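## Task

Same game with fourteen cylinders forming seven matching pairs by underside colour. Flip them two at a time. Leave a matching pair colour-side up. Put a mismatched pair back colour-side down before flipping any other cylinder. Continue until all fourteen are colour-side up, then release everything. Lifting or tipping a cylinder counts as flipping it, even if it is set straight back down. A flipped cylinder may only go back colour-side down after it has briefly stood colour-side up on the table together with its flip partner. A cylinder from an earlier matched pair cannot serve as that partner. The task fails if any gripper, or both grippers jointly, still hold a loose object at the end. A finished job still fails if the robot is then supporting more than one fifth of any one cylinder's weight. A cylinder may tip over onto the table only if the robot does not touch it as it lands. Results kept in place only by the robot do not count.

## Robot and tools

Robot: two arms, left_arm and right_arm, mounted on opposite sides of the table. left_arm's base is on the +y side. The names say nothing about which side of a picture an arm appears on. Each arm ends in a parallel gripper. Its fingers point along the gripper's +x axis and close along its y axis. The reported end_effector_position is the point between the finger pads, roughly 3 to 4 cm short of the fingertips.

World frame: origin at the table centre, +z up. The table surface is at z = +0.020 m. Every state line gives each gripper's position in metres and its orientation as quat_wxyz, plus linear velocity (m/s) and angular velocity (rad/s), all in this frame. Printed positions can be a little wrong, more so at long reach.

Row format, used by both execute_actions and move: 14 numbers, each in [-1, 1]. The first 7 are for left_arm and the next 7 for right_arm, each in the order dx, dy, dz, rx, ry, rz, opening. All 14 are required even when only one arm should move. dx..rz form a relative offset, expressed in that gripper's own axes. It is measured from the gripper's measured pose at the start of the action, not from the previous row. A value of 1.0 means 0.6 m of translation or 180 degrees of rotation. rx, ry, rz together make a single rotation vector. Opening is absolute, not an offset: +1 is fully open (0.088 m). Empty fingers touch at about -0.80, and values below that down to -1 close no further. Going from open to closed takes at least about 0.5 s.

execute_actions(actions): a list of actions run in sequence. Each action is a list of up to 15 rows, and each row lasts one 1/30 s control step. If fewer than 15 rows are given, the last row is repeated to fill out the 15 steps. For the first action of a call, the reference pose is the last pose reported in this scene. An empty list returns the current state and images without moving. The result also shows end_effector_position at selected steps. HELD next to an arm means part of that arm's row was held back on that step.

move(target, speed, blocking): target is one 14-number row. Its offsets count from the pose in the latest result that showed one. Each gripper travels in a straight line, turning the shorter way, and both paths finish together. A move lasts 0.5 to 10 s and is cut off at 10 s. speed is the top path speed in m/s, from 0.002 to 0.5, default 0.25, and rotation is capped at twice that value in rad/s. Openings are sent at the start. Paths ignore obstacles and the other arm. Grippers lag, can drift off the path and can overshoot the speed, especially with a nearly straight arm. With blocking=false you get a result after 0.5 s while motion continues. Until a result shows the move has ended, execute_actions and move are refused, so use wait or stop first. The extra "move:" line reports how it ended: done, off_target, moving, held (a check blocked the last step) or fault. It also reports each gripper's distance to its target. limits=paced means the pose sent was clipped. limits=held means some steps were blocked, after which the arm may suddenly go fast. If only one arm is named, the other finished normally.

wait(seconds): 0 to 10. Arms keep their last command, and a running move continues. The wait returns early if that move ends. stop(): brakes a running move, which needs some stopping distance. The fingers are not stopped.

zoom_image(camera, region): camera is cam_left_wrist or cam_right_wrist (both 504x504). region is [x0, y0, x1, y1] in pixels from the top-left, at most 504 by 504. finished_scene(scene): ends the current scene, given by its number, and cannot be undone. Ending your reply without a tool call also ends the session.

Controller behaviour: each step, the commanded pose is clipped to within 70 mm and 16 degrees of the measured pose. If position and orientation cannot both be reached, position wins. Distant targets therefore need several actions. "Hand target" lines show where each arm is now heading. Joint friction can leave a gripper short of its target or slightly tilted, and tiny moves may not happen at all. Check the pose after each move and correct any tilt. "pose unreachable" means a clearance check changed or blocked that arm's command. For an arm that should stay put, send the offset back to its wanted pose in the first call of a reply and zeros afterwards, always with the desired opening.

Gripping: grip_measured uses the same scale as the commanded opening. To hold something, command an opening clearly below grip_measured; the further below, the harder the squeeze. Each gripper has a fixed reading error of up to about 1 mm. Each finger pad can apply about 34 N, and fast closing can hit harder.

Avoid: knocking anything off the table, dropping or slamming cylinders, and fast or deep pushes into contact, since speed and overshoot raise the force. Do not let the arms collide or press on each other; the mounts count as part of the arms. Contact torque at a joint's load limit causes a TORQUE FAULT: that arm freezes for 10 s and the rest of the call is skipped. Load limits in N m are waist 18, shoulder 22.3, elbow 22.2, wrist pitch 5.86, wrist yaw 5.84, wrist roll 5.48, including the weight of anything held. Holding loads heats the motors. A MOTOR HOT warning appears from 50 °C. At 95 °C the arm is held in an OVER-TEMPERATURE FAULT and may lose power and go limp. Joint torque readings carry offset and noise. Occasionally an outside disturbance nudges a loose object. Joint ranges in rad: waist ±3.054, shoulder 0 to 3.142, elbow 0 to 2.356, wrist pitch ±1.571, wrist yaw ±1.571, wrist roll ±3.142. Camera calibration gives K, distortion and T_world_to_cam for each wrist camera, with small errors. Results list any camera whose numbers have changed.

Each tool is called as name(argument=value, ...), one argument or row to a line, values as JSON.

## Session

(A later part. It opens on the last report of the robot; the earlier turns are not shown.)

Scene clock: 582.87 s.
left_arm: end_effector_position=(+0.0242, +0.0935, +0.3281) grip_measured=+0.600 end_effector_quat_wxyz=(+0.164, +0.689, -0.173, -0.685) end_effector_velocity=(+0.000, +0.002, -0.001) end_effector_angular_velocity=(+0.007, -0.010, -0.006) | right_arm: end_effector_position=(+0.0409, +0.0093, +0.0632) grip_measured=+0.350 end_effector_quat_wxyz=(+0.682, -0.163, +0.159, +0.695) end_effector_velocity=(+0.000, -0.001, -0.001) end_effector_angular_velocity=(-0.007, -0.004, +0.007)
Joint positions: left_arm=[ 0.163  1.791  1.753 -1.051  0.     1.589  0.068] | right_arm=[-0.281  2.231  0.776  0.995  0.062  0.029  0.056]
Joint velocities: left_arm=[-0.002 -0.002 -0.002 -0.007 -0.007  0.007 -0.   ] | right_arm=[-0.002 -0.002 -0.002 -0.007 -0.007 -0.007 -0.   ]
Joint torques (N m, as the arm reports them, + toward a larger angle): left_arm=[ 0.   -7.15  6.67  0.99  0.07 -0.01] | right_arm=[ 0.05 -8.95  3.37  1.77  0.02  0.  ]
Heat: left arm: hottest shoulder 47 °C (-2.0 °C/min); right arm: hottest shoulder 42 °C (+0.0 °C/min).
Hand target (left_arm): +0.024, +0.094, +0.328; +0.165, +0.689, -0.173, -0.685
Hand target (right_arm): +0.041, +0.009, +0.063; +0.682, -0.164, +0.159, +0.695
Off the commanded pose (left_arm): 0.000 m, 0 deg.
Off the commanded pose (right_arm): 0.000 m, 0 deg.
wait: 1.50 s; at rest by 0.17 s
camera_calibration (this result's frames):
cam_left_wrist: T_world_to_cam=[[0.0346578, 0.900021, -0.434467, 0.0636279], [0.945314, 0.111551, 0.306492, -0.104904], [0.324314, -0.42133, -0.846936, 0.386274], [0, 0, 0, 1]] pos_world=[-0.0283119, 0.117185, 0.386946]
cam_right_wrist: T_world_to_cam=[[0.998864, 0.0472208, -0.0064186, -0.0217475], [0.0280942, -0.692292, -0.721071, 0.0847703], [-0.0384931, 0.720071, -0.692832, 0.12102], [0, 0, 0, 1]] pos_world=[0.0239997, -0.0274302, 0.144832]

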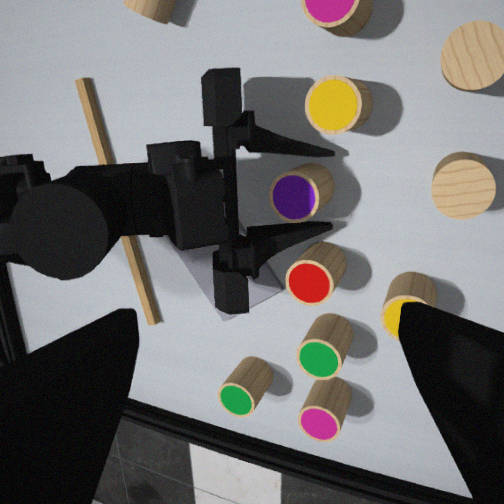

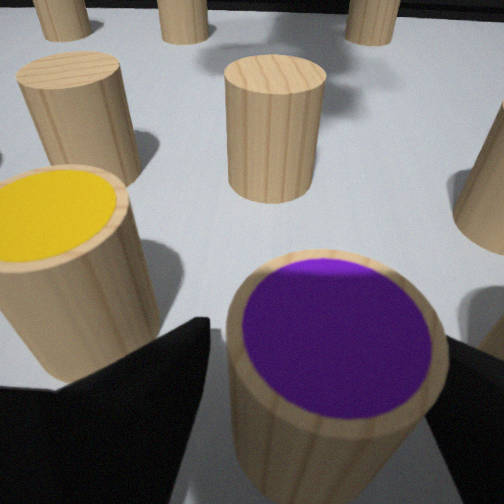

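move(
  target=[0,0,0,0,0,0,0.6,-0.006,0,0.012,0,0,0,0.35],
  speed=0.05,
)

move(
  target=[0,0,0,0,0,0,0.6,0,0,0,0,0,0,-0.4],
)

move(
  target=[0,0,0,0,0,0,0.6,-0.095,0.025,0.275,0.004,-0.15,0,-0.4],
)

move(
  target=[0,0,0,0,0,0,0.6,0,0,0,0.99,0,0,-0.4],
  speed=0.5,
)

move(
  target=[0,0,0,0,0,0,0.6,0,0,0,0.009,0,0,-0.4],
)

Scene clock: 586.97 s.
left_arm: end_effector_position=(+0.0242, +0.0935, +0.3281) grip_measured=+0.600 end_effector_quat_wxyz=(+0.164, +0.689, -0.173, -0.685) end_effector_velocity=(+0.000, +0.002, -0.001) end_effector_angular_velocity=(+0.007, -0.003, +0.007) | right_arm: end_effector_position=(+0.0408, +0.0094, +0.0676) grip_measured=+0.350 end_effector_quat_wxyz=(+0.682, -0.165, +0.161, +0.694) end_effector_velocity=(-0.002, -0.001, +0.001) end_effector_angular_velocity=(-0.003, +0.003, +0.020)
Joint positions: left_arm=[ 0.163  1.791  1.753 -1.051  0.     1.589  0.068] | right_arm=[-0.281  2.21   0.776  0.968  0.062  0.029  0.056]
Joint velocities: left_arm=[-0.002 -0.002 -0.002 -0.007 -0.007 -0.007  0.   ] | right_arm=[-0.002 -0.007 -0.002 -0.007 -0.022 -0.007  0.   ]
Joint torques (N m, as the arm reports them, + toward a larger angle): left_arm=[-0.03 -7.21  6.75  0.98  0.01  0.  ] | right_arm=[  0.09 -10.07   3.09   1.55   0.03  -0.01]
Heat: left arm: hottest shoulder 47 °C (-2.0 °C/min); right arm: hottest shoulder 43 °C (+0.0 °C/min).
Hand target (left_arm): +0.024, +0.094, +0.328; +0.165, +0.689, -0.173, -0.685
Hand target (right_arm): +0.041, +0.009, +0.071; +0.682, -0.163, +0.159, +0.695
Off the commanded pose (left_arm): 0.000 m, 0 deg.
Off the commanded pose (right_arm): 0.004 m, 0 deg.
move: done
camera_calibration (this result's frames):
cam_left_wrist: T_world_to_cam=[[0.0346578, 0.900021, -0.434467, 0.0636279], [0.945314, 0.111551, 0.306492, -0.104904], [0.324314, -0.42133, -0.846936, 0.386274], [0, 0, 0, 1]] pos_world=[-0.0283119, 0.117185, 0.386946]
cam_right_wrist: T_world_to_cam=[[0.998867, 0.0471896, -0.00621859, -0.0217304], [0.0284062, -0.695845, -0.71763, 0.0877529], [-0.0381919, 0.71664, -0.696397, 0.124268], [0, 0, 0, 1]] pos_world=[0.0239591, -0.0269676, 0.149379]

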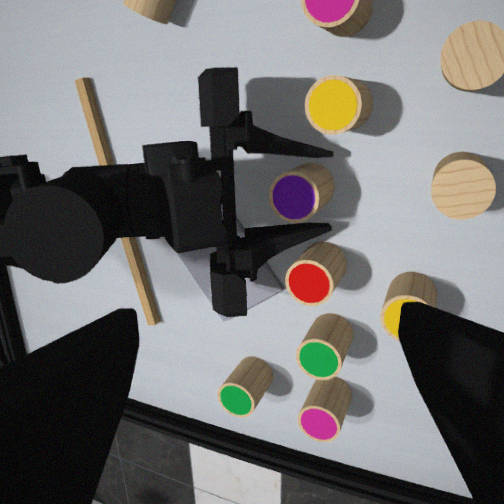

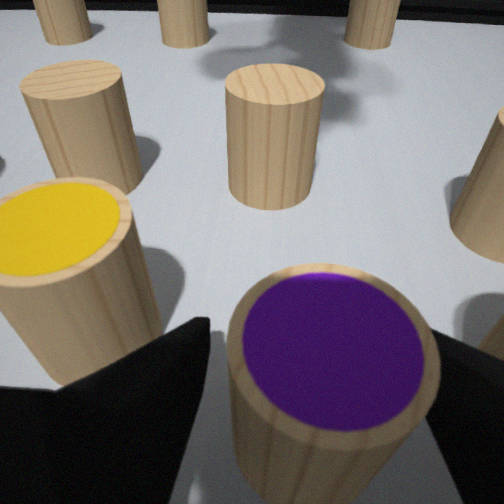

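Scene clock: 587.47 s.
left_arm: end_effector_position=(+0.0242, +0.0935, +0.3281) grip_measured=+0.600 end_effector_quat_wxyz=(+0.164, +0.689, -0.173, -0.685) end_effector_velocity=(-0.002, +0.002, -0.001) end_effector_angular_velocity=(+0.007, -0.003, +0.003) | right_arm: end_effector_position=(+0.0407, +0.0095, +0.0678) grip_measured=+0.012 end_effector_quat_wxyz=(+0.681, -0.165, +0.160, +0.695) end_effector_velocity=(+0.000, -0.003, -0.004) end_effector_angular_velocity=(-0.022, +0.008, +0.001)
Joint positions: left_arm=[ 0.163  1.791  1.753 -1.051  0.     1.589  0.068] | right_arm=[-0.281  2.21   0.776  0.969  0.062  0.029  0.04 ]
Joint velocities: left_arm=[-0.007 -0.002 -0.002 -0.007 -0.007 -0.007 -0.   ] | right_arm=[-0.002 -0.002 -0.002 -0.022 -0.007  0.007 -0.   ]
Joint torques (N m, as the arm reports them, + toward a larger angle): left_arm=[ 0.01 -7.02  6.67  0.98  0.05 -0.02] | right_arm=[ 0.05 -8.88  3.5   1.73  0.05 -0.01]
Heat: left arm: hottest shoulder 47 °C (-2.0 °C/min); right arm: hottest shoulder 43 °C (+0.0 °C/min).
Hand target (left_arm): +0.024, +0.094, +0.328; +0.164, +0.689, -0.173, -0.685
Hand target (right_arm): +0.041, +0.009, +0.068; +0.682, -0.165, +0.161, +0.694
Off the commanded pose (left_arm): 0.000 m, 0 deg.
Off the commanded pose (right_arm): 0.000 m, 0 deg.
move: done
camera_calibration (this result's frames):
cam_left_wrist: T_world_to_cam=[[0.0346578, 0.900021, -0.434467, 0.0636279], [0.945314, 0.111551, 0.306492, -0.104904], [0.324314, -0.42133, -0.846936, 0.386274], [0, 0, 0, 1]] pos_world=[-0.0283119, 0.117185, 0.386946]
cam_right_wrist: T_world_to_cam=[[0.998832, 0.0478752, -0.00659148, -0.0215906], [0.0285874, -0.695302, -0.718149, 0.0880071], [-0.0389646, 0.717122, -0.695858, 0.124365], [0, 0, 0, 1]] pos_world=[0.0238953, -0.0269595, 0.1496]

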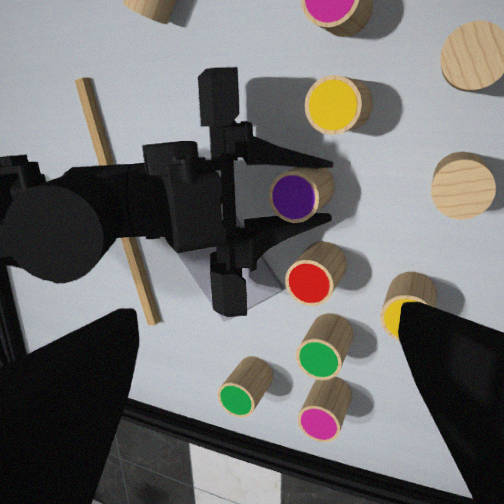

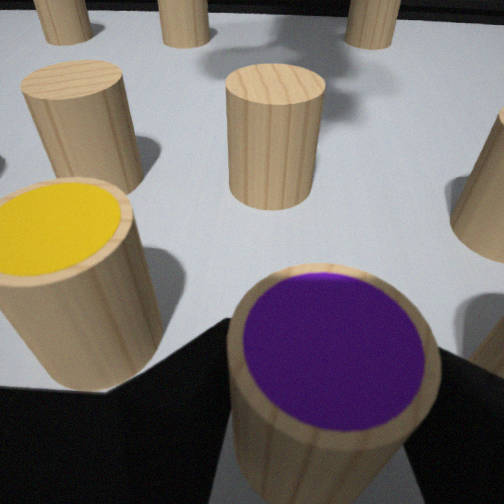

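Scene clock: 588.87 s.
left_arm: end_effector_position=(+0.0242, +0.0935, +0.3281) grip_measured=+0.600 end_effector_quat_wxyz=(+0.164, +0.689, -0.173, -0.685) end_effector_velocity=(+0.000, -0.001, -0.001) end_effector_angular_velocity=(-0.002, -0.003, +0.007) | right_arm: end_effector_position=(+0.0246, +0.0304, +0.2309) grip_measured=+0.013 end_effector_quat_wxyz=(+0.699, -0.001, +0.012, +0.715) end_effector_velocity=(+0.000, -0.000, +0.002) end_effector_angular_velocity=(+0.008, -0.021, +0.005)
Joint positions: left_arm=[ 0.163  1.791  1.753 -1.051  0.     1.589  0.068] | right_arm=[-0.237  1.941  0.788  1.136  0.11   0.018  0.04 ]
Joint velocities: left_arm=[-0.002  0.002 -0.002  0.007 -0.007 -0.007 -0.   ] | right_arm=[-0.002 -0.002 -0.002  0.007 -0.007 -0.022 -0.   ]
Joint torques (N m, as the arm reports them, + toward a larger angle): left_arm=[-0.04 -7.13  6.66  0.97  0.03 -0.04] | right_arm=[ 0.27 -9.6   6.29  2.05  0.13 -0.22]
Heat: left arm: hottest shoulder 47 °C (-2.0 °C/min); right arm: hottest shoulder 43 °C (+1.0 °C/min).
Hand target (left_arm): +0.024, +0.094, +0.328; +0.165, +0.689, -0.173, -0.685
Hand target (right_arm): +0.024, +0.032, +0.240; +0.700, +0.006, +0.002, +0.714
Off the commanded pose (left_arm): 0.000 m, 0 deg.
Off the commanded pose (right_arm): 0.010 m, 1 deg.
move: off_target (right_arm)
camera_calibration (this result's frames):
cam_left_wrist: T_world_to_cam=[[0.0346578, 0.900021, -0.434467, 0.0636279], [0.945314, 0.111551, 0.306492, -0.104904], [0.324314, -0.42133, -0.846936, 0.386274], [0, 0, 0, 1]] pos_world=[-0.0283119, 0.117185, 0.386946]
cam_right_wrist: T_world_to_cam=[[0.998674, 0.0502508, -0.011206, -0.00440783], [0.00530243, -0.316884, -0.948449, 0.262362], [-0.0512113, 0.947132, -0.31673, 0.127994], [0, 0, 0, 1]] pos_world=[0.00956559, -0.0378677, 0.289327]

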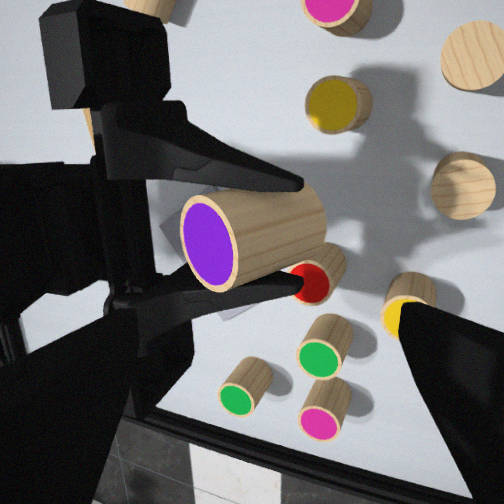

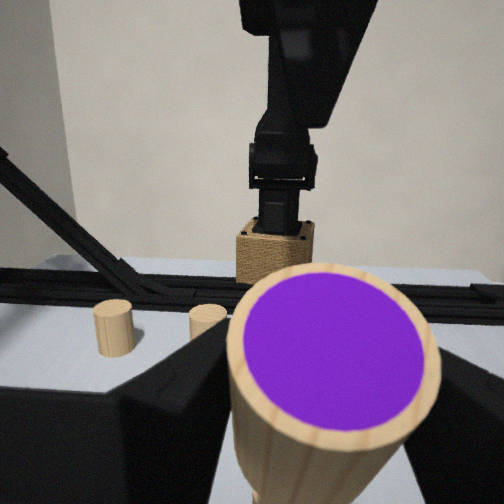

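Scene clock: 592.57 s.
left_arm: end_effector_position=(+0.0242, +0.0936, +0.3280) grip_measured=+0.600 end_effector_quat_wxyz=(+0.164, +0.689, -0.173, -0.685) end_effector_velocity=(-0.002, +0.005, -0.002) end_effector_angular_velocity=(+0.022, +0.017, +0.014) | right_arm: end_effector_position=(+0.0246, +0.0304, +0.2309) grip_measured=+0.012 end_effector_quat_wxyz=(+0.014, +0.699, +0.714, +0.002) end_effector_velocity=(+0.000, -0.000, +0.002) end_effector_angular_velocity=(+0.007, -0.006, +0.005)
Joint positions: left_arm=[ 0.163  1.791  1.753 -1.051  0.     1.589  0.068] | right_arm=[-0.237  1.941  0.788  1.136  0.111  3.12   0.04 ]
Joint velocities: left_arm=[-0.002 -0.002 -0.002 -0.022  0.007 -0.022 -0.   ] | right_arm=[-0.002 -0.002 -0.002  0.007 -0.007 -0.007 -0.   ]
Joint torques (N m, as the arm reports them, + toward a larger angle): left_arm=[-0.05 -7.07  6.66  0.98  0.06 -0.02] | right_arm=[ 0.08 -8.53  5.01  1.85  0.    0.14]
Heat: left arm: hottest shoulder 47 °C (-1.0 °C/min); right arm: hottest shoulder 43 °C (+1.0 °C/min).
Hand target (left_arm): +0.024, +0.094, +0.328; +0.164, +0.689, -0.173, -0.685
Hand target (right_arm): +0.025, +0.030, +0.231; +0.012, +0.699, +0.715, -0.001
Off the commanded pose (left_arm): 0.000 m, 0 deg.
Off the commanded pose (right_arm): 0.000 m, 0 deg.
move: done
camera_calibration (this result's frames):
cam_left_wrist: T_world_to_cam=[[0.0346569, 0.900186, -0.434124, 0.0633932], [0.945315, 0.111434, 0.306532, -0.104872], [0.324312, -0.421007, -0.847098, 0.386208], [0, 0, 0, 1]] pos_world=[-0.0283121, 0.117217, 0.386823]
cam_right_wrist: T_world_to_cam=[[-0.999556, 0.00754753, -0.0288392, 0.0501584], [-0.0297947, -0.284376, 0.95825, -0.177937], [-0.000968739, 0.958683, 0.284474, -0.012386], [0, 0, 0, 1]] pos_world=[0.0448226, -0.0391053, 0.175478]

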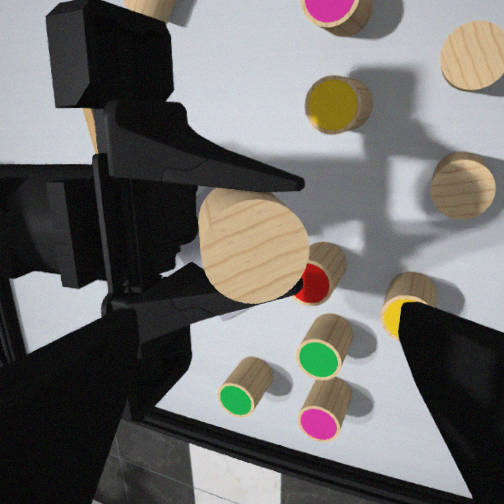

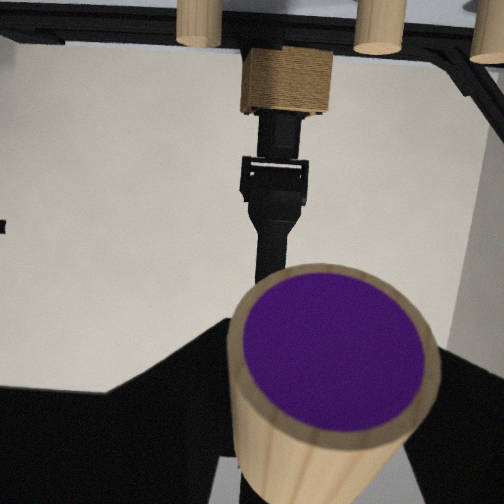

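Scene clock: 593.27 s.
left_arm: end_effector_position=(+0.0242, +0.0936, +0.3280) grip_measured=+0.600 end_effector_quat_wxyz=(+0.164, +0.689, -0.173, -0.685) end_effector_velocity=(+0.000, +0.002, -0.001) end_effector_angular_velocity=(+0.007, -0.003, +0.007) | right_arm: end_effector_position=(+0.0246, +0.0304, +0.2309) grip_measured=+0.012 end_effector_quat_wxyz=(+0.007, +0.700, +0.714, -0.005) end_effector_velocity=(+0.000, -0.000, +0.002) end_effector_angular_velocity=(+0.007, -0.006, +0.005)
Joint positions: left_arm=[ 0.163  1.791  1.753 -1.051  0.     1.589  0.068] | right_arm=[-0.237  1.941  0.788  1.136  0.111  3.141  0.04 ]
Joint velocities: left_arm=[-0.002 -0.002 -0.002 -0.007 -0.007 -0.007 -0.   ] | right_arm=[-0.002 -0.002 -0.002  0.007 -0.007 -0.007 -0.   ]
Joint torques (N m, as the arm reports them, + toward a larger angle): left_arm=[-0.03 -7.16  6.57  0.98  0.03  0.  ] | right_arm=[ 0.05 -8.51  4.99  1.85  0.    0.23]
Heat: left arm: hottest shoulder 47 °C (-1.0 °C/min); right arm: hottest shoulder 43 °C (+1.0 °C/min).
Hand target (left_arm): +0.024, +0.094, +0.328; +0.164, +0.689, -0.173, -0.685
Hand target (right_arm): +0.025, +0.030, +0.231; +0.005, +0.700, +0.714, -0.008
Off the commanded pose (left_arm): 0.000 m, 0 deg.
Off the commanded pose (right_arm): 0.000 m, 0 deg.
move: done
camera_calibration (this result's frames):
cam_left_wrist: T_world_to_cam=[[0.0346569, 0.900186, -0.434124, 0.0633932], [0.945315, 0.111434, 0.306532, -0.104872], [0.324312, -0.421007, -0.847098, 0.386208], [0, 0, 0, 1]] pos_world=[-0.0283121, 0.117217, 0.386823]
cam_right_wrist: T_world_to_cam=[[-0.999938, 0.00790505, -0.0078738, 0.045317], [-0.00979453, -0.283946, 0.95879, -0.178568], [0.00534356, 0.958808, 0.284005, -0.0124372], [0, 0, 0, 1]] pos_world=[0.0436316, -0.0391369, 0.175098]

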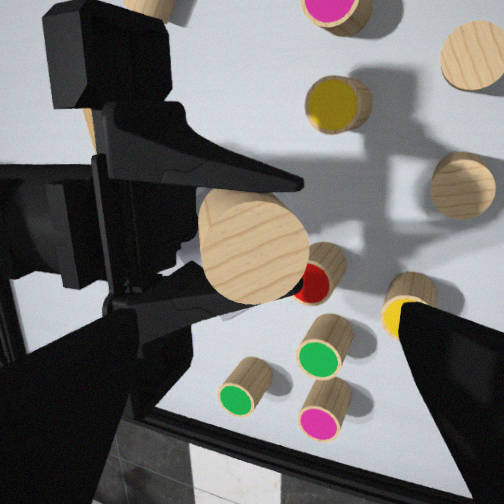

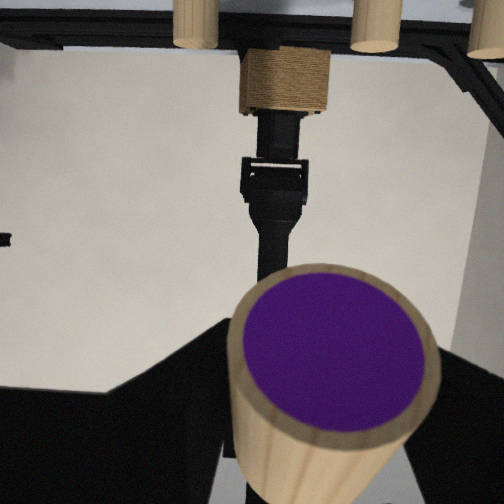

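move(
  target=[0.1275,0.001,0.004,0,0,0,0.6,0,0,0,0,0,0,-0.4],
  speed=0.1,
)

move(
  target=[0,0,0,0,0,0,-0.4,0,0,0,0,0,0,-0.4],
)

move(
  target=[0,0,0,0,0,0,-0.4,0,0,0,0,0,0,0.6],
)

move(
  target=[0,0,0,0,0,0,-0.4,-0.15,0,0,0,0,0,0.6],
)

move(
  target=[0.022,-0.298,-0.092,0,0,-0.16,-0.4,0,0,0,-0.99,0,0,0.4],
  speed=0.5,
)

Scene clock: 597.77 s.
left_arm: end_effector_position=(+0.0233, +0.0581, +0.2647) grip_measured=+0.600 end_effector_quat_wxyz=(+0.167, +0.688, -0.176, -0.684) end_effector_velocity=(-0.000, -0.002, +0.003) end_effector_angular_velocity=(-0.012, -0.003, +0.007) | right_arm: end_effector_position=(+0.0246, +0.0304, +0.2309) grip_measured=+0.012 end_effector_quat_wxyz=(+0.007, +0.700, +0.714, -0.006) end_effector_velocity=(-0.002, +0.000, -0.005) end_effector_angular_velocity=(-0.022, +0.005, +0.010)
Joint positions: left_arm=[ 0.16   1.905  1.644 -0.82   0.     1.588  0.068] | right_arm=[-0.237  1.941  0.788  1.136  0.111  3.142  0.04 ]
Joint velocities: left_arm=[-0.002 -0.002  0.002  0.007 -0.007 -0.007 -0.   ] | right_arm=[ 0.002  0.002  0.002 -0.022 -0.007  0.007 -0.   ]
Joint torques (N m, as the arm reports them, + toward a larger angle): left_arm=[-0.29 -7.26  6.2   1.23 -0.04 -0.12] | right_arm=[ 0.02 -8.52  5.01  1.85  0.01 -0.04]
Heat: left arm: hottest shoulder 47 °C (-1.0 °C/min); right arm: hottest shoulder 44 °C (+2.0 °C/min).
Hand target (left_arm): +0.022, +0.058, +0.260; +0.164, +0.689, -0.173, -0.685
Hand target (right_arm): +0.025, +0.030, +0.231; +0.007, +0.700, +0.714, -0.005
Off the commanded pose (left_arm): 0.005 m, 0 deg.
Off the commanded pose (right_arm): 0.000 m, 0 deg.
move: done
camera_calibration (this result's frames):
cam_left_wrist: T_world_to_cam=[[0.035586, 0.896634, -0.44134, 0.0700016], [0.94561, 0.112677, 0.305163, -0.0804414], [0.323349, -0.428195, -0.843857, 0.317558], [0, 0, 0, 1]] pos_world=[-0.0291069, 0.0822751, 0.323416]
cam_right_wrist: T_world_to_cam=[[-0.999943, 0.00791823, -0.0071113, 0.0451407], [-0.00906707, -0.28393, 0.958802, -0.178589], [0.0055729, 0.958812, 0.283986, -0.0124385], [0, 0, 0, 1]] pos_world=[0.0435882, -0.0391381, 0.175085]

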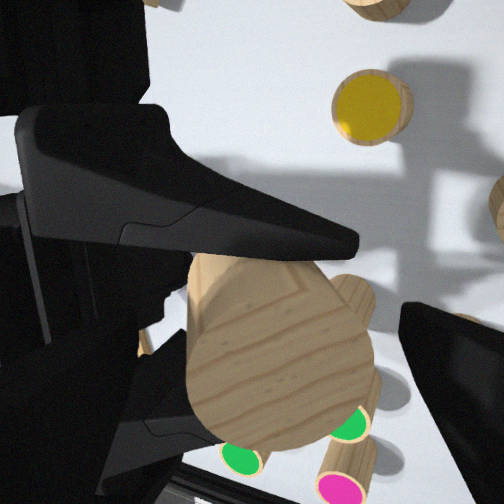

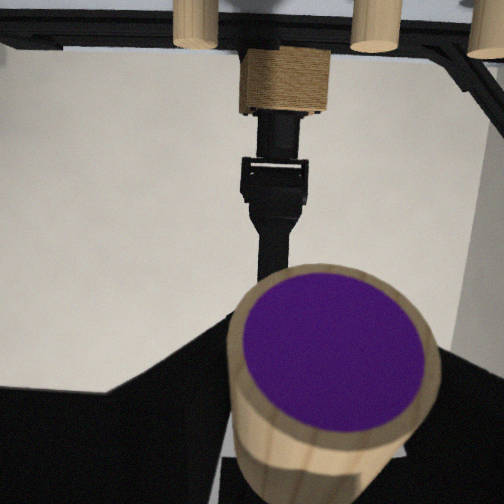

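Scene clock: 598.27 s.
left_arm: end_effector_position=(+0.0233, +0.0577, +0.2649) grip_measured=+0.060 end_effector_quat_wxyz=(+0.167, +0.687, -0.177, -0.684) end_effector_velocity=(-0.000, +0.003, -0.000) end_effector_angular_velocity=(+0.007, -0.003, +0.007) | right_arm: end_effector_position=(+0.0248, +0.0304, +0.2309) grip_measured=+0.012 end_effector_quat_wxyz=(+0.007, +0.700, +0.714, -0.006) end_effector_velocity=(-0.002, -0.001, -0.001) end_effector_angular_velocity=(-0.007, -0.023, +0.020)
Joint positions: left_arm=[ 0.16   1.905  1.644 -0.818  0.     1.588  0.042] | right_arm=[-0.237  1.941  0.788  1.136  0.111  3.142  0.04 ]
Joint velocities: left_arm=[-0.002 -0.007 -0.007 -0.007 -0.007 -0.007 -0.   ] | right_arm=[-0.002 -0.002 -0.002 -0.007 -0.022 -0.022 -0.   ]
Joint torques (N m, as the arm reports them, + toward a larger angle): left_arm=[ 0.03 -7.88  6.78  0.89  0.03 -0.02] | right_arm=[ 0.06 -8.51  4.99  1.86  0.01 -0.04]
Heat: left arm: hottest shoulder 47 °C (-1.0 °C/min); right arm: hottest shoulder 44 °C (+2.0 °C/min).
Hand target (left_arm): +0.023, +0.058, +0.265; +0.167, +0.688, -0.176, -0.684
Hand target (right_arm): +0.025, +0.030, +0.231; +0.007, +0.700, +0.714, -0.005
Off the commanded pose (left_arm): 0.000 m, 0 deg.
Off the commanded pose (right_arm): 0.000 m, 0 deg.
move: done
camera_calibration (this result's frames):
cam_left_wrist: T_world_to_cam=[[0.0355888, 0.895791, -0.443049, 0.0709187], [0.945608, 0.113259, 0.304954, -0.0804392], [0.323354, -0.429804, -0.843036, 0.317442], [0, 0, 0, 1]] pos_world=[-0.0291061, 0.0820199, 0.323565]
cam_right_wrist: T_world_to_cam=[[-0.99994, 0.00829968, -0.0071113, 0.0453139], [-0.00917538, -0.283927, 0.958802, -0.17858], [0.00593866, 0.95881, 0.283986, -0.0124659], [0, 0, 0, 1]] pos_world=[0.0437466, -0.0391272, 0.175085]

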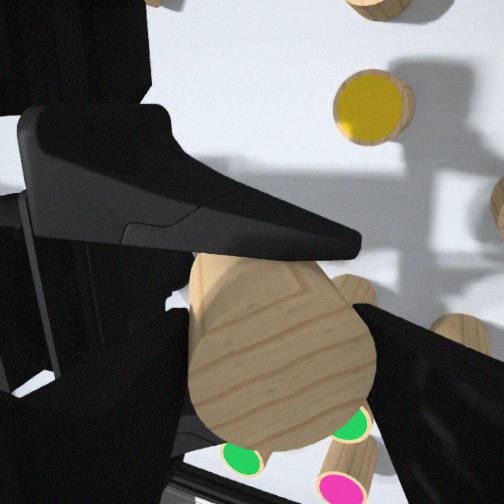

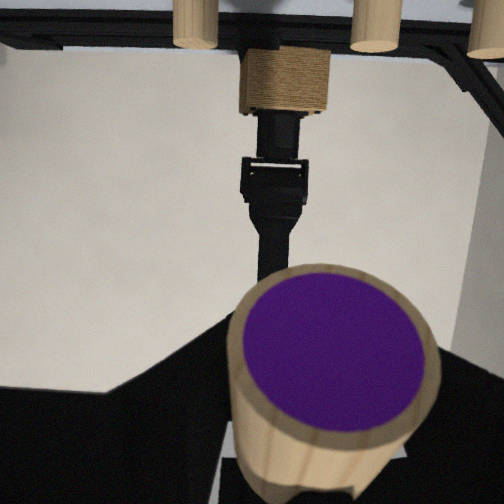

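Scene clock: 598.93 s.
left_arm: end_effector_position=(+0.0233, +0.0577, +0.2649) grip_measured=+0.059 end_effector_quat_wxyz=(+0.167, +0.687, -0.177, -0.684) end_effector_velocity=(-0.000, +0.002, -0.001) end_effector_angular_velocity=(+0.007, -0.010, -0.005) | right_arm: end_effector_position=(+0.0249, +0.0304, +0.2309) grip_measured=+0.598 end_effector_quat_wxyz=(+0.007, +0.700, +0.714, -0.006) end_effector_velocity=(-0.002, -0.001, -0.001) end_effector_angular_velocity=(-0.007, -0.037, +0.010)
Joint positions: left_arm=[ 0.16   1.905  1.644 -0.818  0.     1.588  0.042] | right_arm=[-0.237  1.941  0.788  1.136  0.111  3.142  0.068]
Joint velocities: left_arm=[-0.002 -0.002 -0.002 -0.007 -0.007  0.007 -0.   ] | right_arm=[ 0.002 -0.002 -0.002 -0.007 -0.007 -0.037  0.001]
Joint torques (N m, as the arm reports them, + toward a larger angle): left_arm=[-0.04 -7.97  6.84  0.96  0.05 -0.03] | right_arm=[ 0.03 -8.53  4.99  1.85  0.01 -0.02]
Heat: left arm: hottest shoulder 47 °C (-1.0 °C/min); right arm: hottest shoulder 44 °C (+2.0 °C/min).
Hand target (left_arm): +0.023, +0.058, +0.265; +0.167, +0.687, -0.177, -0.684
Hand target (right_arm): +0.025, +0.030, +0.231; +0.007, +0.700, +0.714, -0.006
Off the commanded pose (left_arm): 0.000 m, 0 deg.
Off the commanded pose (right_arm): 0.000 m, 0 deg.
move: done
camera_calibration (this result's frames):
cam_left_wrist: T_world_to_cam=[[0.0355888, 0.895791, -0.443049, 0.0709187], [0.945608, 0.113259, 0.304954, -0.0804392], [0.323354, -0.429804, -0.843036, 0.317442], [0, 0, 0, 1]] pos_world=[-0.0291061, 0.0820199, 0.323565]
cam_right_wrist: T_world_to_cam=[[-0.999937, 0.00868108, -0.00711793, 0.0453611], [-0.00929003, -0.283924, 0.958802, -0.178576], [0.00630248, 0.958807, 0.283987, -0.0124766], [0, 0, 0, 1]] pos_world=[0.0437779, -0.0391332, 0.175085]

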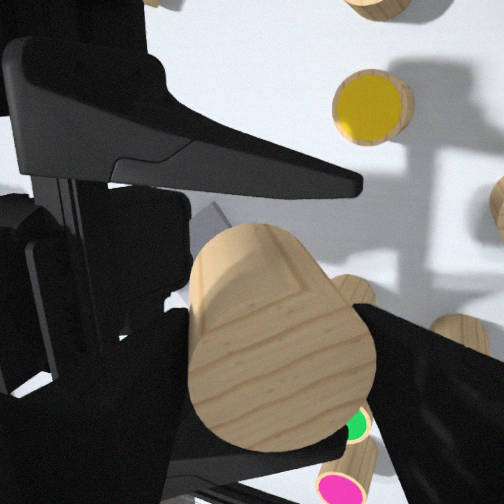

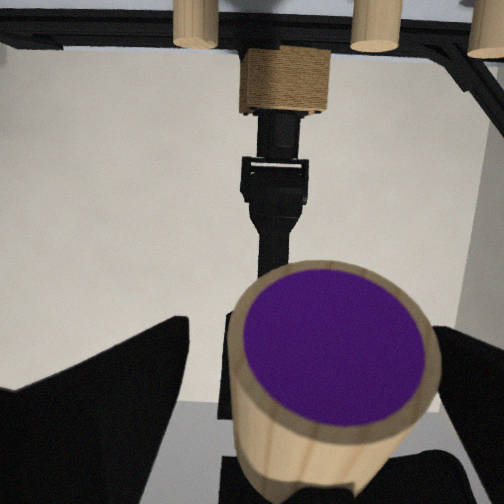

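Scene clock: 599.87 s.
left_arm: end_effector_position=(+0.0233, +0.0577, +0.2649) grip_measured=+0.058 end_effector_quat_wxyz=(+0.167, +0.687, -0.177, -0.684) end_effector_velocity=(-0.000, -0.001, +0.001) end_effector_angular_velocity=(-0.007, -0.010, -0.005) | right_arm: end_effector_position=(+0.0268, -0.0563, +0.2328) grip_measured=+0.600 end_effector_quat_wxyz=(+0.007, +0.699, +0.715, -0.005) end_effector_velocity=(+0.001, -0.004, +0.000) end_effector_angular_velocity=(+0.003, -0.021, +0.005)
Joint positions: left_arm=[ 0.16   1.905  1.644 -0.818  0.     1.588  0.042] | right_arm=[-0.2    1.686  0.432  1.237  0.147  3.142  0.068]
Joint velocities: left_arm=[-0.002 -0.002 -0.002  0.007 -0.007  0.007 -0.   ] | right_arm=[-0.002 -0.012 -0.017  0.007 -0.007 -0.022 -0.   ]
Joint torques (N m, as the arm reports them, + toward a larger angle): left_arm=[-0.08 -7.92  6.76  1.01  0.05 -0.02] | right_arm=[ 0.3  -6.93  3.05  1.95  0.1   0.  ]
Heat: left arm: hottest shoulder 47 °C (-1.0 °C/min); right arm: hottest shoulder 44 °C (+2.0 °C/min).
Hand target (left_arm): +0.023, +0.058, +0.265; +0.167, +0.687, -0.177, -0.684
Hand target (right_arm): +0.027, -0.060, +0.232; +0.007, +0.700, +0.714, -0.006
Off the commanded pose (left_arm): 0.000 m, 0 deg.
Off the commanded pose (right_arm): 0.003 m, 0 deg.
move: done
camera_calibration (this result's frames):
cam_left_wrist: T_world_to_cam=[[0.0355888, 0.895791, -0.443049, 0.0709187], [0.945608, 0.113259, 0.304954, -0.0804392], [0.323354, -0.429804, -0.843036, 0.317442], [0, 0, 0, 1]] pos_world=[-0.0291061, 0.0820199, 0.323565]
cam_right_wrist: T_world_to_cam=[[-0.999943, 0.00753768, -0.00760533, 0.0480775], [-0.009437, -0.284746, 0.958557, -0.205022], [0.0050597, 0.958573, 0.284801, 0.0698774], [0, 0, 0, 1]] pos_world=[0.0457863, -0.125724, 0.17699]

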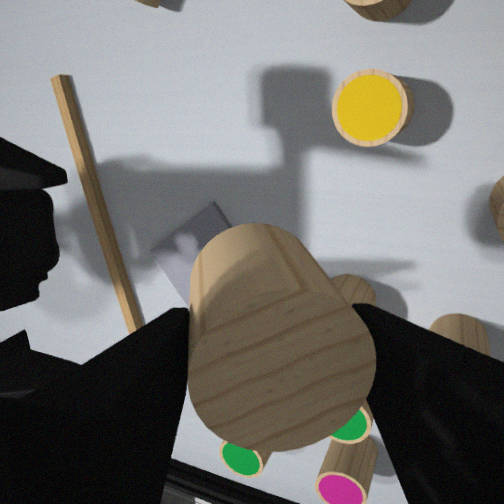

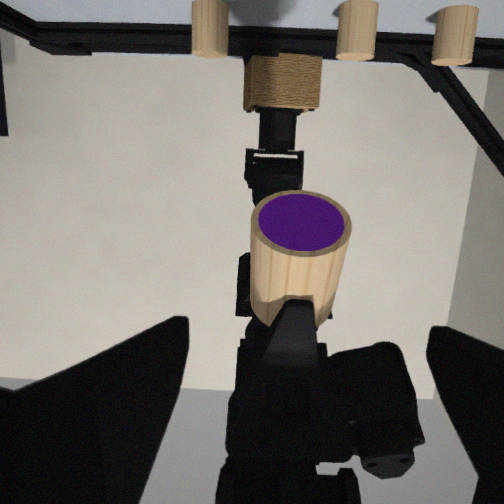

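Scene clock: 603.57 s.
left_arm: end_effector_position=(+0.0800, +0.2068, +0.1670) grip_measured=+0.053 end_effector_quat_wxyz=(-0.008, +0.708, +0.002, -0.706) end_effector_velocity=(+0.003, +0.004, -0.001) end_effector_angular_velocity=(+0.016, -0.020, +0.024) | right_arm: end_effector_position=(+0.0269, -0.0563, +0.2330) grip_measured=+0.400 end_effector_quat_wxyz=(+0.700, +0.007, +0.019, +0.714) end_effector_velocity=(-0.000, -0.001, -0.005) end_effector_angular_velocity=(-0.022, -0.011, +0.005)
Joint positions: left_arm=[ 0.338  1.813  1.232 -1.004 -0.005  1.76   0.042] | right_arm=[-0.2    1.685  0.432  1.237  0.147  0.04   0.059]
Joint velocities: left_arm=[ 0.002 -0.002 -0.007 -0.007 -0.022 -0.022 -0.   ] | right_arm=[-0.002 -0.002 -0.002 -0.022 -0.007 -0.007 -0.   ]
Joint torques (N m, as the arm reports them, + toward a larger angle): left_arm=[ 0.04 -7.76  5.   -0.05 -0.15  0.13] | right_arm=[ 0.05 -6.07  4.62  1.85  0.   -0.15]
Heat: left arm: hottest shoulder 48 °C (+0.0 °C/min); right arm: hottest shoulder 43 °C (+1.0 °C/min).
Hand target (left_arm): +0.081, +0.209, +0.170; -0.007, +0.711, +0.000, -0.704
Hand target (right_arm): +0.027, -0.056, +0.233; +0.699, +0.005, +0.016, +0.714
Off the commanded pose (left_arm): 0.003 m, 0 deg.
Off the commanded pose (right_arm): 0.000 m, 0 deg.
move: done
camera_calibration (this result's frames):
cam_left_wrist: T_world_to_cam=[[0.029435, 0.998484, 0.046509, -0.210536], [0.945338, -0.0429254, 0.323255, -0.0918268], [0.324761, 0.0344517, -0.945168, 0.201591], [0, 0, 0, 1]] pos_world=[0.0275356, 0.19933, 0.230013]
cam_right_wrist: T_world_to_cam=[[0.998234, 0.0495202, -0.0328036, 0.0027142], [-0.0154876, -0.316163, -0.948578, 0.23751], [-0.0573451, 0.947411, -0.314838, 0.210588], [0, 0, 0, 1]] pos_world=[0.0130453, -0.124556, 0.291687]

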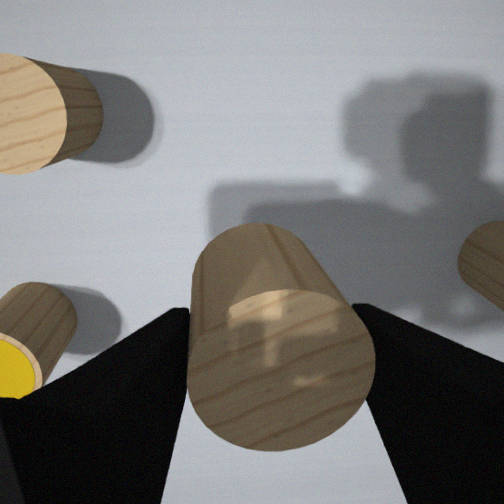

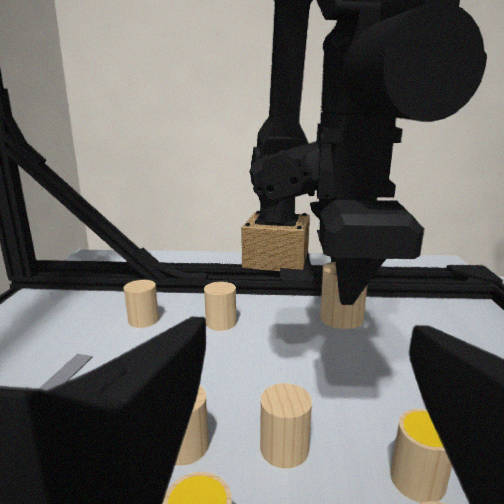

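execute_actions(
  actions=[],
)

Scene clock: 611.90 s.
left_arm: end_effector_position=(+0.0801, +0.2070, +0.1671) grip_measured=+0.049 end_effector_quat_wxyz=(-0.008, +0.708, +0.002, -0.706) end_effector_velocity=(-0.002, -0.001, -0.001) end_effector_angular_velocity=(-0.004, +0.007, +0.005) | right_arm: end_effector_position=(+0.0269, -0.0563, +0.2330) grip_measured=+0.400 end_effector_quat_wxyz=(+0.700, +0.007, +0.018, +0.714) end_effector_velocity=(-0.002, -0.001, -0.002) end_effector_angular_velocity=(-0.007, +0.006, +0.019)
Joint positions: left_arm=[ 0.339  1.812  1.232 -1.004 -0.005  1.76   0.041] | right_arm=[-0.2    1.685  0.432  1.237  0.147  0.038  0.059]
Joint velocities: left_arm=[-0.002  0.002 -0.002  0.007  0.007 -0.007 -0.   ] | right_arm=[-0.002 -0.002 -0.002 -0.007 -0.022  0.007 -0.   ]
Joint torques (N m, as the arm reports them, + toward a larger angle): left_arm=[ 0.21 -7.68  5.08 -0.05 -0.14  0.11] | right_arm=[ 0.06 -6.07  4.55  1.85 -0.01 -0.17]
Heat: left arm: hottest shoulder 48 °C (+0.0 °C/min); right arm: hottest shoulder 42 °C (+0.0 °C/min).
Hand target (left_arm): +0.081, +0.209, +0.170; -0.007, +0.711, +0.001, -0.704
Hand target (right_arm): +0.027, -0.056, +0.233; +0.699, +0.004, +0.016, +0.714
Off the commanded pose (left_arm): 0.003 m, 0 deg.
Off the commanded pose (right_arm): 0.000 m, 0 deg.
camera_calibration (this result's frames):
cam_left_wrist: T_world_to_cam=[[0.0290574, 0.998478, 0.0468816, -0.21077], [0.945376, -0.042686, 0.323174, -0.0919472], [0.324683, 0.0349302, -0.945178, 0.201489], [0, 0, 0, 1]] pos_world=[0.0276293, 0.199486, 0.230039]
cam_right_wrist: T_world_to_cam=[[0.998282, 0.0495459, -0.0312793, 0.00235927], [-0.0140328, -0.316133, -0.948611, 0.23748], [-0.0568882, 0.94742, -0.314895, 0.21059], [0, 0, 0, 1]] pos_world=[0.0129574, -0.124559, 0.291664]

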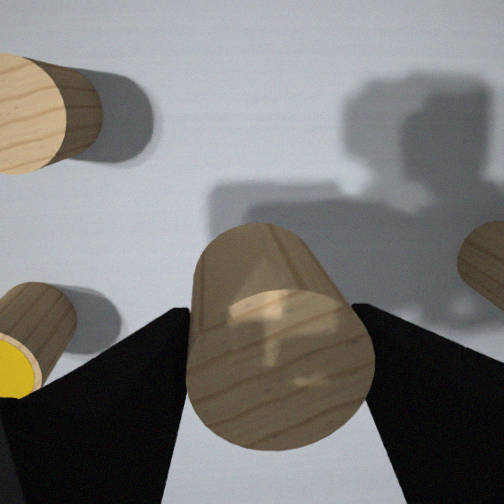

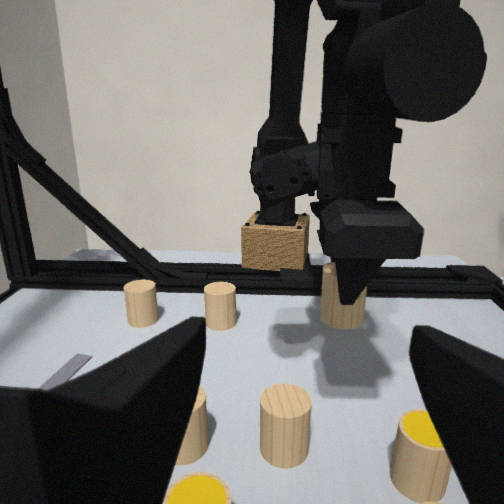

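move(
  target=[0.133,0,0,0,0,-0.004,-0.4, 0.022,-0.147,-0.217,-0.012,0.153,0,0.4],
  speed=0.1,
)

move(
  target=[0,0,0,0,0,0,0.6, 0,0,0,0,0,0,0.4],
)

Scene clock: 616.80 s.
left_arm: end_effector_position=(+0.0801, +0.2067, +0.0904) grip_measured=+0.043 end_effector_quat_wxyz=(-0.009, +0.708, +0.004, -0.706) end_effector_velocity=(-0.002, +0.001, -0.002) end_effector_angular_velocity=(+0.001, +0.008, +0.005) | right_arm: end_effector_position=(+0.1102, -0.0451, +0.1034) grip_measured=+0.400 end_effector_quat_wxyz=(+0.678, -0.174, +0.169, +0.694) end_effector_velocity=(+0.000, +0.001, -0.000) end_effector_angular_velocity=(-0.002, -0.003, +0.007)
Joint positions: left_arm=[ 0.339  1.954  1.081 -0.715 -0.005  1.761  0.041] | right_arm=[-0.515  1.934  0.559  0.879 -0.149 -0.081  0.059]
Joint velocities: left_arm=[-0.002  0.002 -0.007  0.007  0.007 -0.007 -0.   ] | right_arm=[-0.002  0.002  0.007 -0.007 -0.007 -0.007 -0.   ]
Joint torques (N m, as the arm reports them, + toward a larger angle): left_arm=[ 0.04 -5.87  4.49  0.37 -0.05  0.07] | right_arm=[-0.19 -5.98  4.87  1.53 -0.18 -0.15]
Heat: left arm: hottest shoulder 48 °C (+0.0 °C/min); right arm: hottest shoulder 42 °C (+0.0 °C/min).
Hand target (left_arm): +0.081, +0.209, +0.087; -0.012, +0.708, +0.007, -0.706
Hand target (right_arm): +0.111, -0.043, +0.100; +0.677, -0.177, +0.170, +0.694
Off the commanded pose (left_arm): 0.003 m, 0 deg.
Off the commanded pose (right_arm): 0.004 m, 1 deg.
move: done
camera_calibration (this result's frames):
cam_left_wrist: T_world_to_cam=[[0.0294756, 0.998265, 0.0509804, -0.207249], [0.945607, -0.0443788, 0.32227, -0.0668147], [0.323973, 0.0387083, -0.945274, 0.128287], [0, 0, 0, 1]] pos_world=[0.0277275, 0.198959, 0.153365]
cam_right_wrist: T_world_to_cam=[[0.998672, 0.0507972, -0.00854025, -0.0877687], [0.0302925, -0.713276, -0.700228, 0.0707897], [-0.0416612, 0.69904, -0.713868, 0.192265], [0, 0, 0, 1]] pos_world=[0.0935178, -0.0794502, 0.186072]

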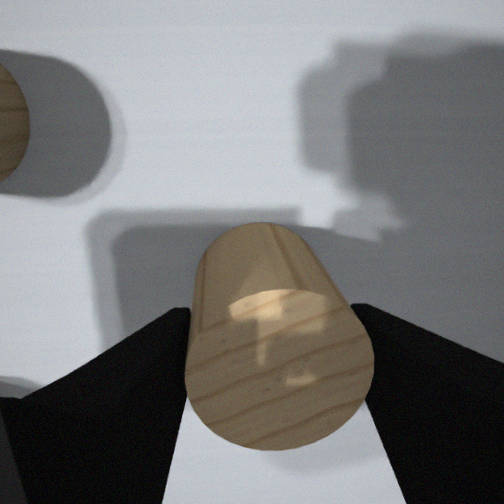

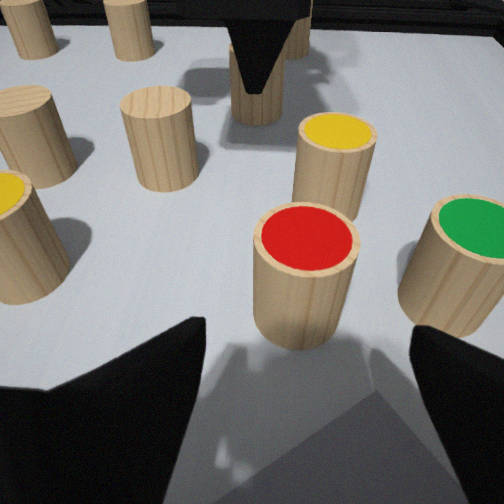

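Scene clock: 617.47 s.
left_arm: end_effector_position=(+0.0802, +0.2066, +0.0904) grip_measured=+0.598 end_effector_quat_wxyz=(-0.009, +0.708, +0.004, -0.706) end_effector_velocity=(+0.002, +0.000, +0.003) end_effector_angular_velocity=(-0.001, -0.008, +0.024) | right_arm: end_effector_position=(+0.1103, -0.0451, +0.1034) grip_measured=+0.400 end_effector_quat_wxyz=(+0.678, -0.174, +0.169, +0.694) end_effector_velocity=(-0.000, -0.001, -0.001) end_effector_angular_velocity=(-0.008, -0.009, -0.001)
Joint positions: left_arm=[ 0.339  1.954  1.081 -0.714 -0.005  1.761  0.068] | right_arm=[-0.516  1.934  0.559  0.879 -0.149 -0.081  0.059]
Joint velocities: left_arm=[ 0.002 -0.007  0.002 -0.007 -0.007 -0.022  0.001] | right_arm=[ 0.002 -0.002 -0.002 -0.007  0.007 -0.007 -0.   ]
Joint torques (N m, as the arm reports them, + toward a larger angle): left_arm=[-0.09 -6.55  4.82  0.17  0.04  0.01] | right_arm=[ 0.08 -7.27  3.79  1.75 -0.05  0.  ]
Heat: left arm: hottest shoulder 48 °C (+1.0 °C/min); right arm: hottest shoulder 42 °C (+0.0 °C/min).
Hand target (left_arm): +0.080, +0.207, +0.090; -0.009, +0.708, +0.004, -0.706
Hand target (right_arm): +0.110, -0.045, +0.103; +0.678, -0.174, +0.169, +0.694
Off the commanded pose (left_arm): 0.000 m, 0 deg.
Off the commanded pose (right_arm): 0.000 m, 0 deg.
move: done
camera_calibration (this result's frames):
cam_left_wrist: T_world_to_cam=[[0.0294721, 0.998284, 0.0506079, -0.207138], [0.945585, -0.0442579, 0.322352, -0.0668627], [0.324039, 0.0383536, -0.945266, 0.128352], [0, 0, 0, 1]] pos_world=[0.0277382, 0.1989, 0.153363]
cam_right_wrist: T_world_to_cam=[[0.998692, 0.0504162, -0.00854025, -0.0879433], [0.0300204, -0.713288, -0.700228, 0.0708041], [-0.0413945, 0.699056, -0.713868, 0.192253], [0, 0, 0, 1]] pos_world=[0.0936609, -0.0794584, 0.186072]

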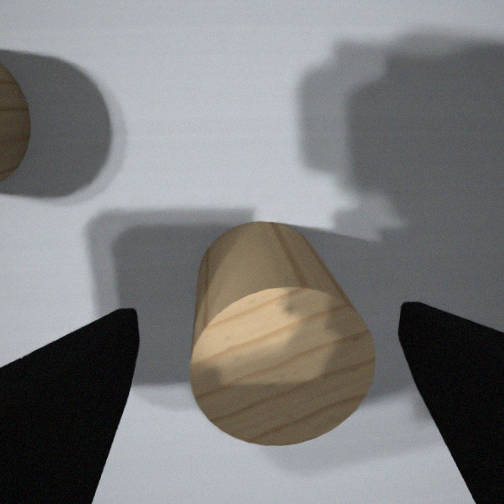

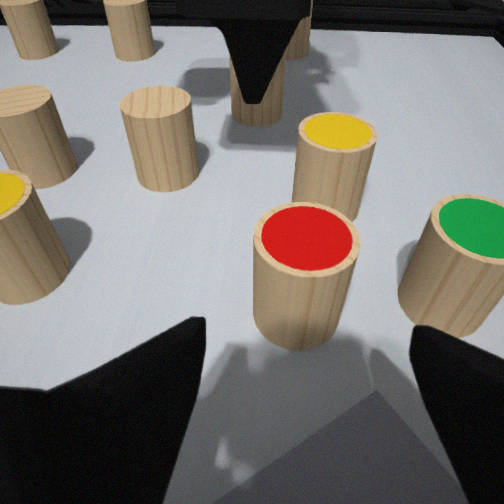

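move(
  target=[-0.14,0,0,0,0,0,0.6, 0.133,-0.003,0.002,0,0,0,0.4],
  speed=0.1,
)

move(
  target=[-0.26,0.19,0.095,0,0,0.165,0.6, 0,0,0,0,0,0,-0.4],
  speed=0.4,
)

Scene clock: 621.27 s.
left_arm: end_effector_position=(+0.0799, +0.2074, +0.1686) grip_measured=+0.600 end_effector_quat_wxyz=(-0.015, +0.707, +0.009, -0.707) end_effector_velocity=(+0.002, +0.004, +0.001) end_effector_angular_velocity=(+0.021, -0.018, -0.011) | right_arm: end_effector_position=(+0.1111, +0.0246, +0.0720) grip_measured=+0.400 end_effector_quat_wxyz=(+0.679, -0.172, +0.164, +0.695) end_effector_velocity=(+0.005, +0.001, -0.000) end_effector_angular_velocity=(-0.003, -0.010, -0.010)
Joint positions: left_arm=[ 0.338  1.825  1.254 -1.035 -0.005  1.761  0.068] | right_arm=[-0.489  2.212  0.854  0.873 -0.127 -0.073  0.059]
Joint velocities: left_arm=[-0.002 -0.002  0.002 -0.022 -0.022  0.007 -0.   ] | right_arm=[-0.007  0.002  0.007 -0.007  0.007 -0.007  0.   ]
Joint torques (N m, as the arm reports them, + toward a larger angle): left_arm=[-0.3  -7.53  6.7  -0.07  0.05 -0.07] | right_arm=[ 0.28 -7.43  4.88  1.55  0.06  0.15]
Heat: left arm: hottest shoulder 48 °C (+1.0 °C/min); right arm: hottest shoulder 42 °C (+0.0 °C/min).
Hand target (left_arm): +0.080, +0.205, +0.174; -0.009, +0.708, +0.003, -0.706
Hand target (right_arm): +0.110, +0.026, +0.067; +0.678, -0.173, +0.169, +0.694
Off the commanded pose (left_arm): 0.006 m, 1 deg.
Off the commanded pose (right_arm): 0.005 m, 1 deg.
move: done
camera_calibration (this result's frames):
cam_left_wrist: T_world_to_cam=[[0.0300358, 0.997276, 0.0673622, -0.214553], [0.946561, -0.0500299, 0.318621, -0.0900387], [0.321123, 0.0541924, -0.945486, 0.199338], [0, 0, 0, 1]] pos_world=[0.0276594, 0.198661, 0.231612]
cam_right_wrist: T_world_to_cam=[[0.998559, 0.0535794, -0.0030937, -0.09296], [0.0357081, -0.706313, -0.706998, 0.0982429], [-0.0400657, 0.705869, -0.707208, 0.120407], [0, 0, 0, 1]] pos_world=[0.0941421, -0.0106203, 0.154323]

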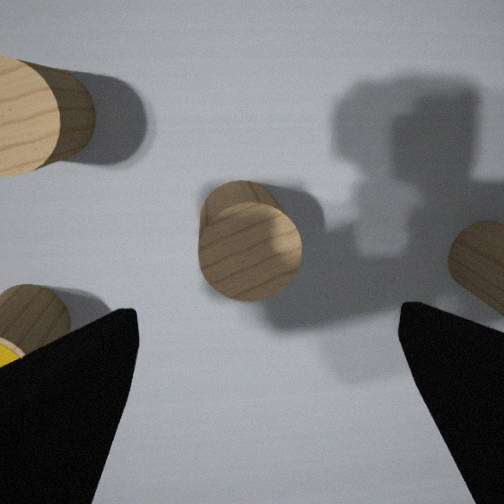

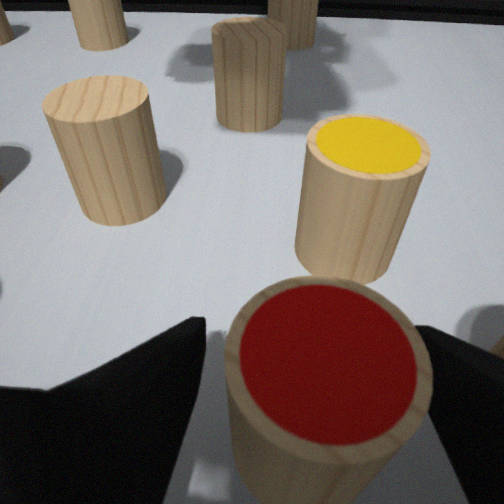

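Scene clock: 622.57 s.
left_arm: end_effector_position=(+0.0213, +0.0903, +0.3184) grip_measured=+0.600 end_effector_quat_wxyz=(+0.162, +0.683, -0.172, -0.691) end_effector_velocity=(-0.002, -0.006, +0.009) end_effector_angular_velocity=(-0.032, -0.003, +0.003) | right_arm: end_effector_position=(+0.1109, +0.0246, +0.0721) grip_measured=+0.009 end_effector_quat_wxyz=(+0.678, -0.172, +0.164, +0.695) end_effector_velocity=(+0.000, -0.000, -0.000) end_effector_angular_velocity=(+0.003, -0.003, +0.007)
Joint positions: left_arm=[ 0.161  1.801  1.729 -1.022  0.015  1.585  0.068] | right_arm=[-0.489  2.212  0.854  0.873 -0.128 -0.073  0.039]
Joint velocities: left_arm=[-0.007  0.002  0.027  0.007 -0.007 -0.007 -0.   ] | right_arm=[-0.002  0.002 -0.002  0.007 -0.007 -0.007 -0.   ]
Joint torques (N m, as the arm reports them, + toward a larger angle): left_arm=[-0.21 -6.61  7.9   0.89 -0.14 -0.11] | right_arm=[ 0.08 -9.22  3.86  1.72 -0.01 -0.01]
Heat: left arm: hottest shoulder 48 °C (+2.0 °C/min); right arm: hottest shoulder 42 °C (+0.0 °C/min).
Hand target (left_arm): +0.021, +0.088, +0.320; +0.165, +0.685, -0.173, -0.689
Hand target (right_arm): +0.111, +0.025, +0.072; +0.678, -0.172, +0.164, +0.695
Off the commanded pose (left_arm): 0.003 m, 1 deg.
Off the commanded pose (right_arm): 0.000 m, 0 deg.
move: done
camera_calibration (this result's frames):
cam_left_wrist: T_world_to_cam=[[0.0323074, 0.902155, -0.4302, 0.0609054], [0.950363, 0.10554, 0.292695, -0.0940144], [0.30946, -0.418302, -0.853966, 0.379879], [0, 0, 0, 1]] pos_world=[-0.0301774, 0.113881, 0.378123]
cam_right_wrist: T_world_to_cam=[[0.998511, 0.0544164, -0.00389027, -0.0927527], [0.0357181, -0.705976, -0.707335, 0.0983507], [-0.041237, 0.706143, -0.706868, 0.12053], [0, 0, 0, 1]] pos_world=[0.0940719, -0.0106306, 0.154405]

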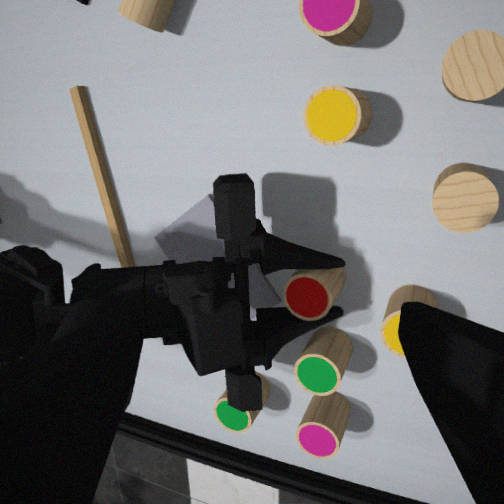

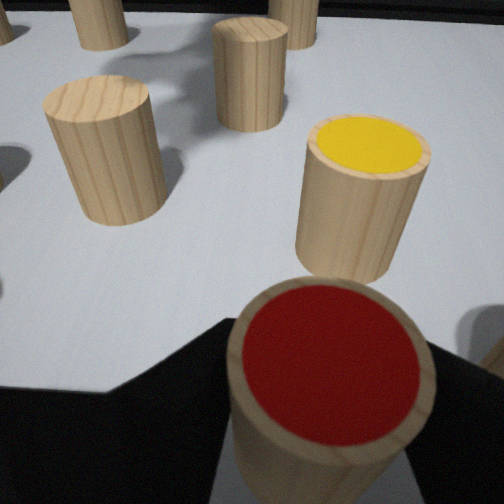

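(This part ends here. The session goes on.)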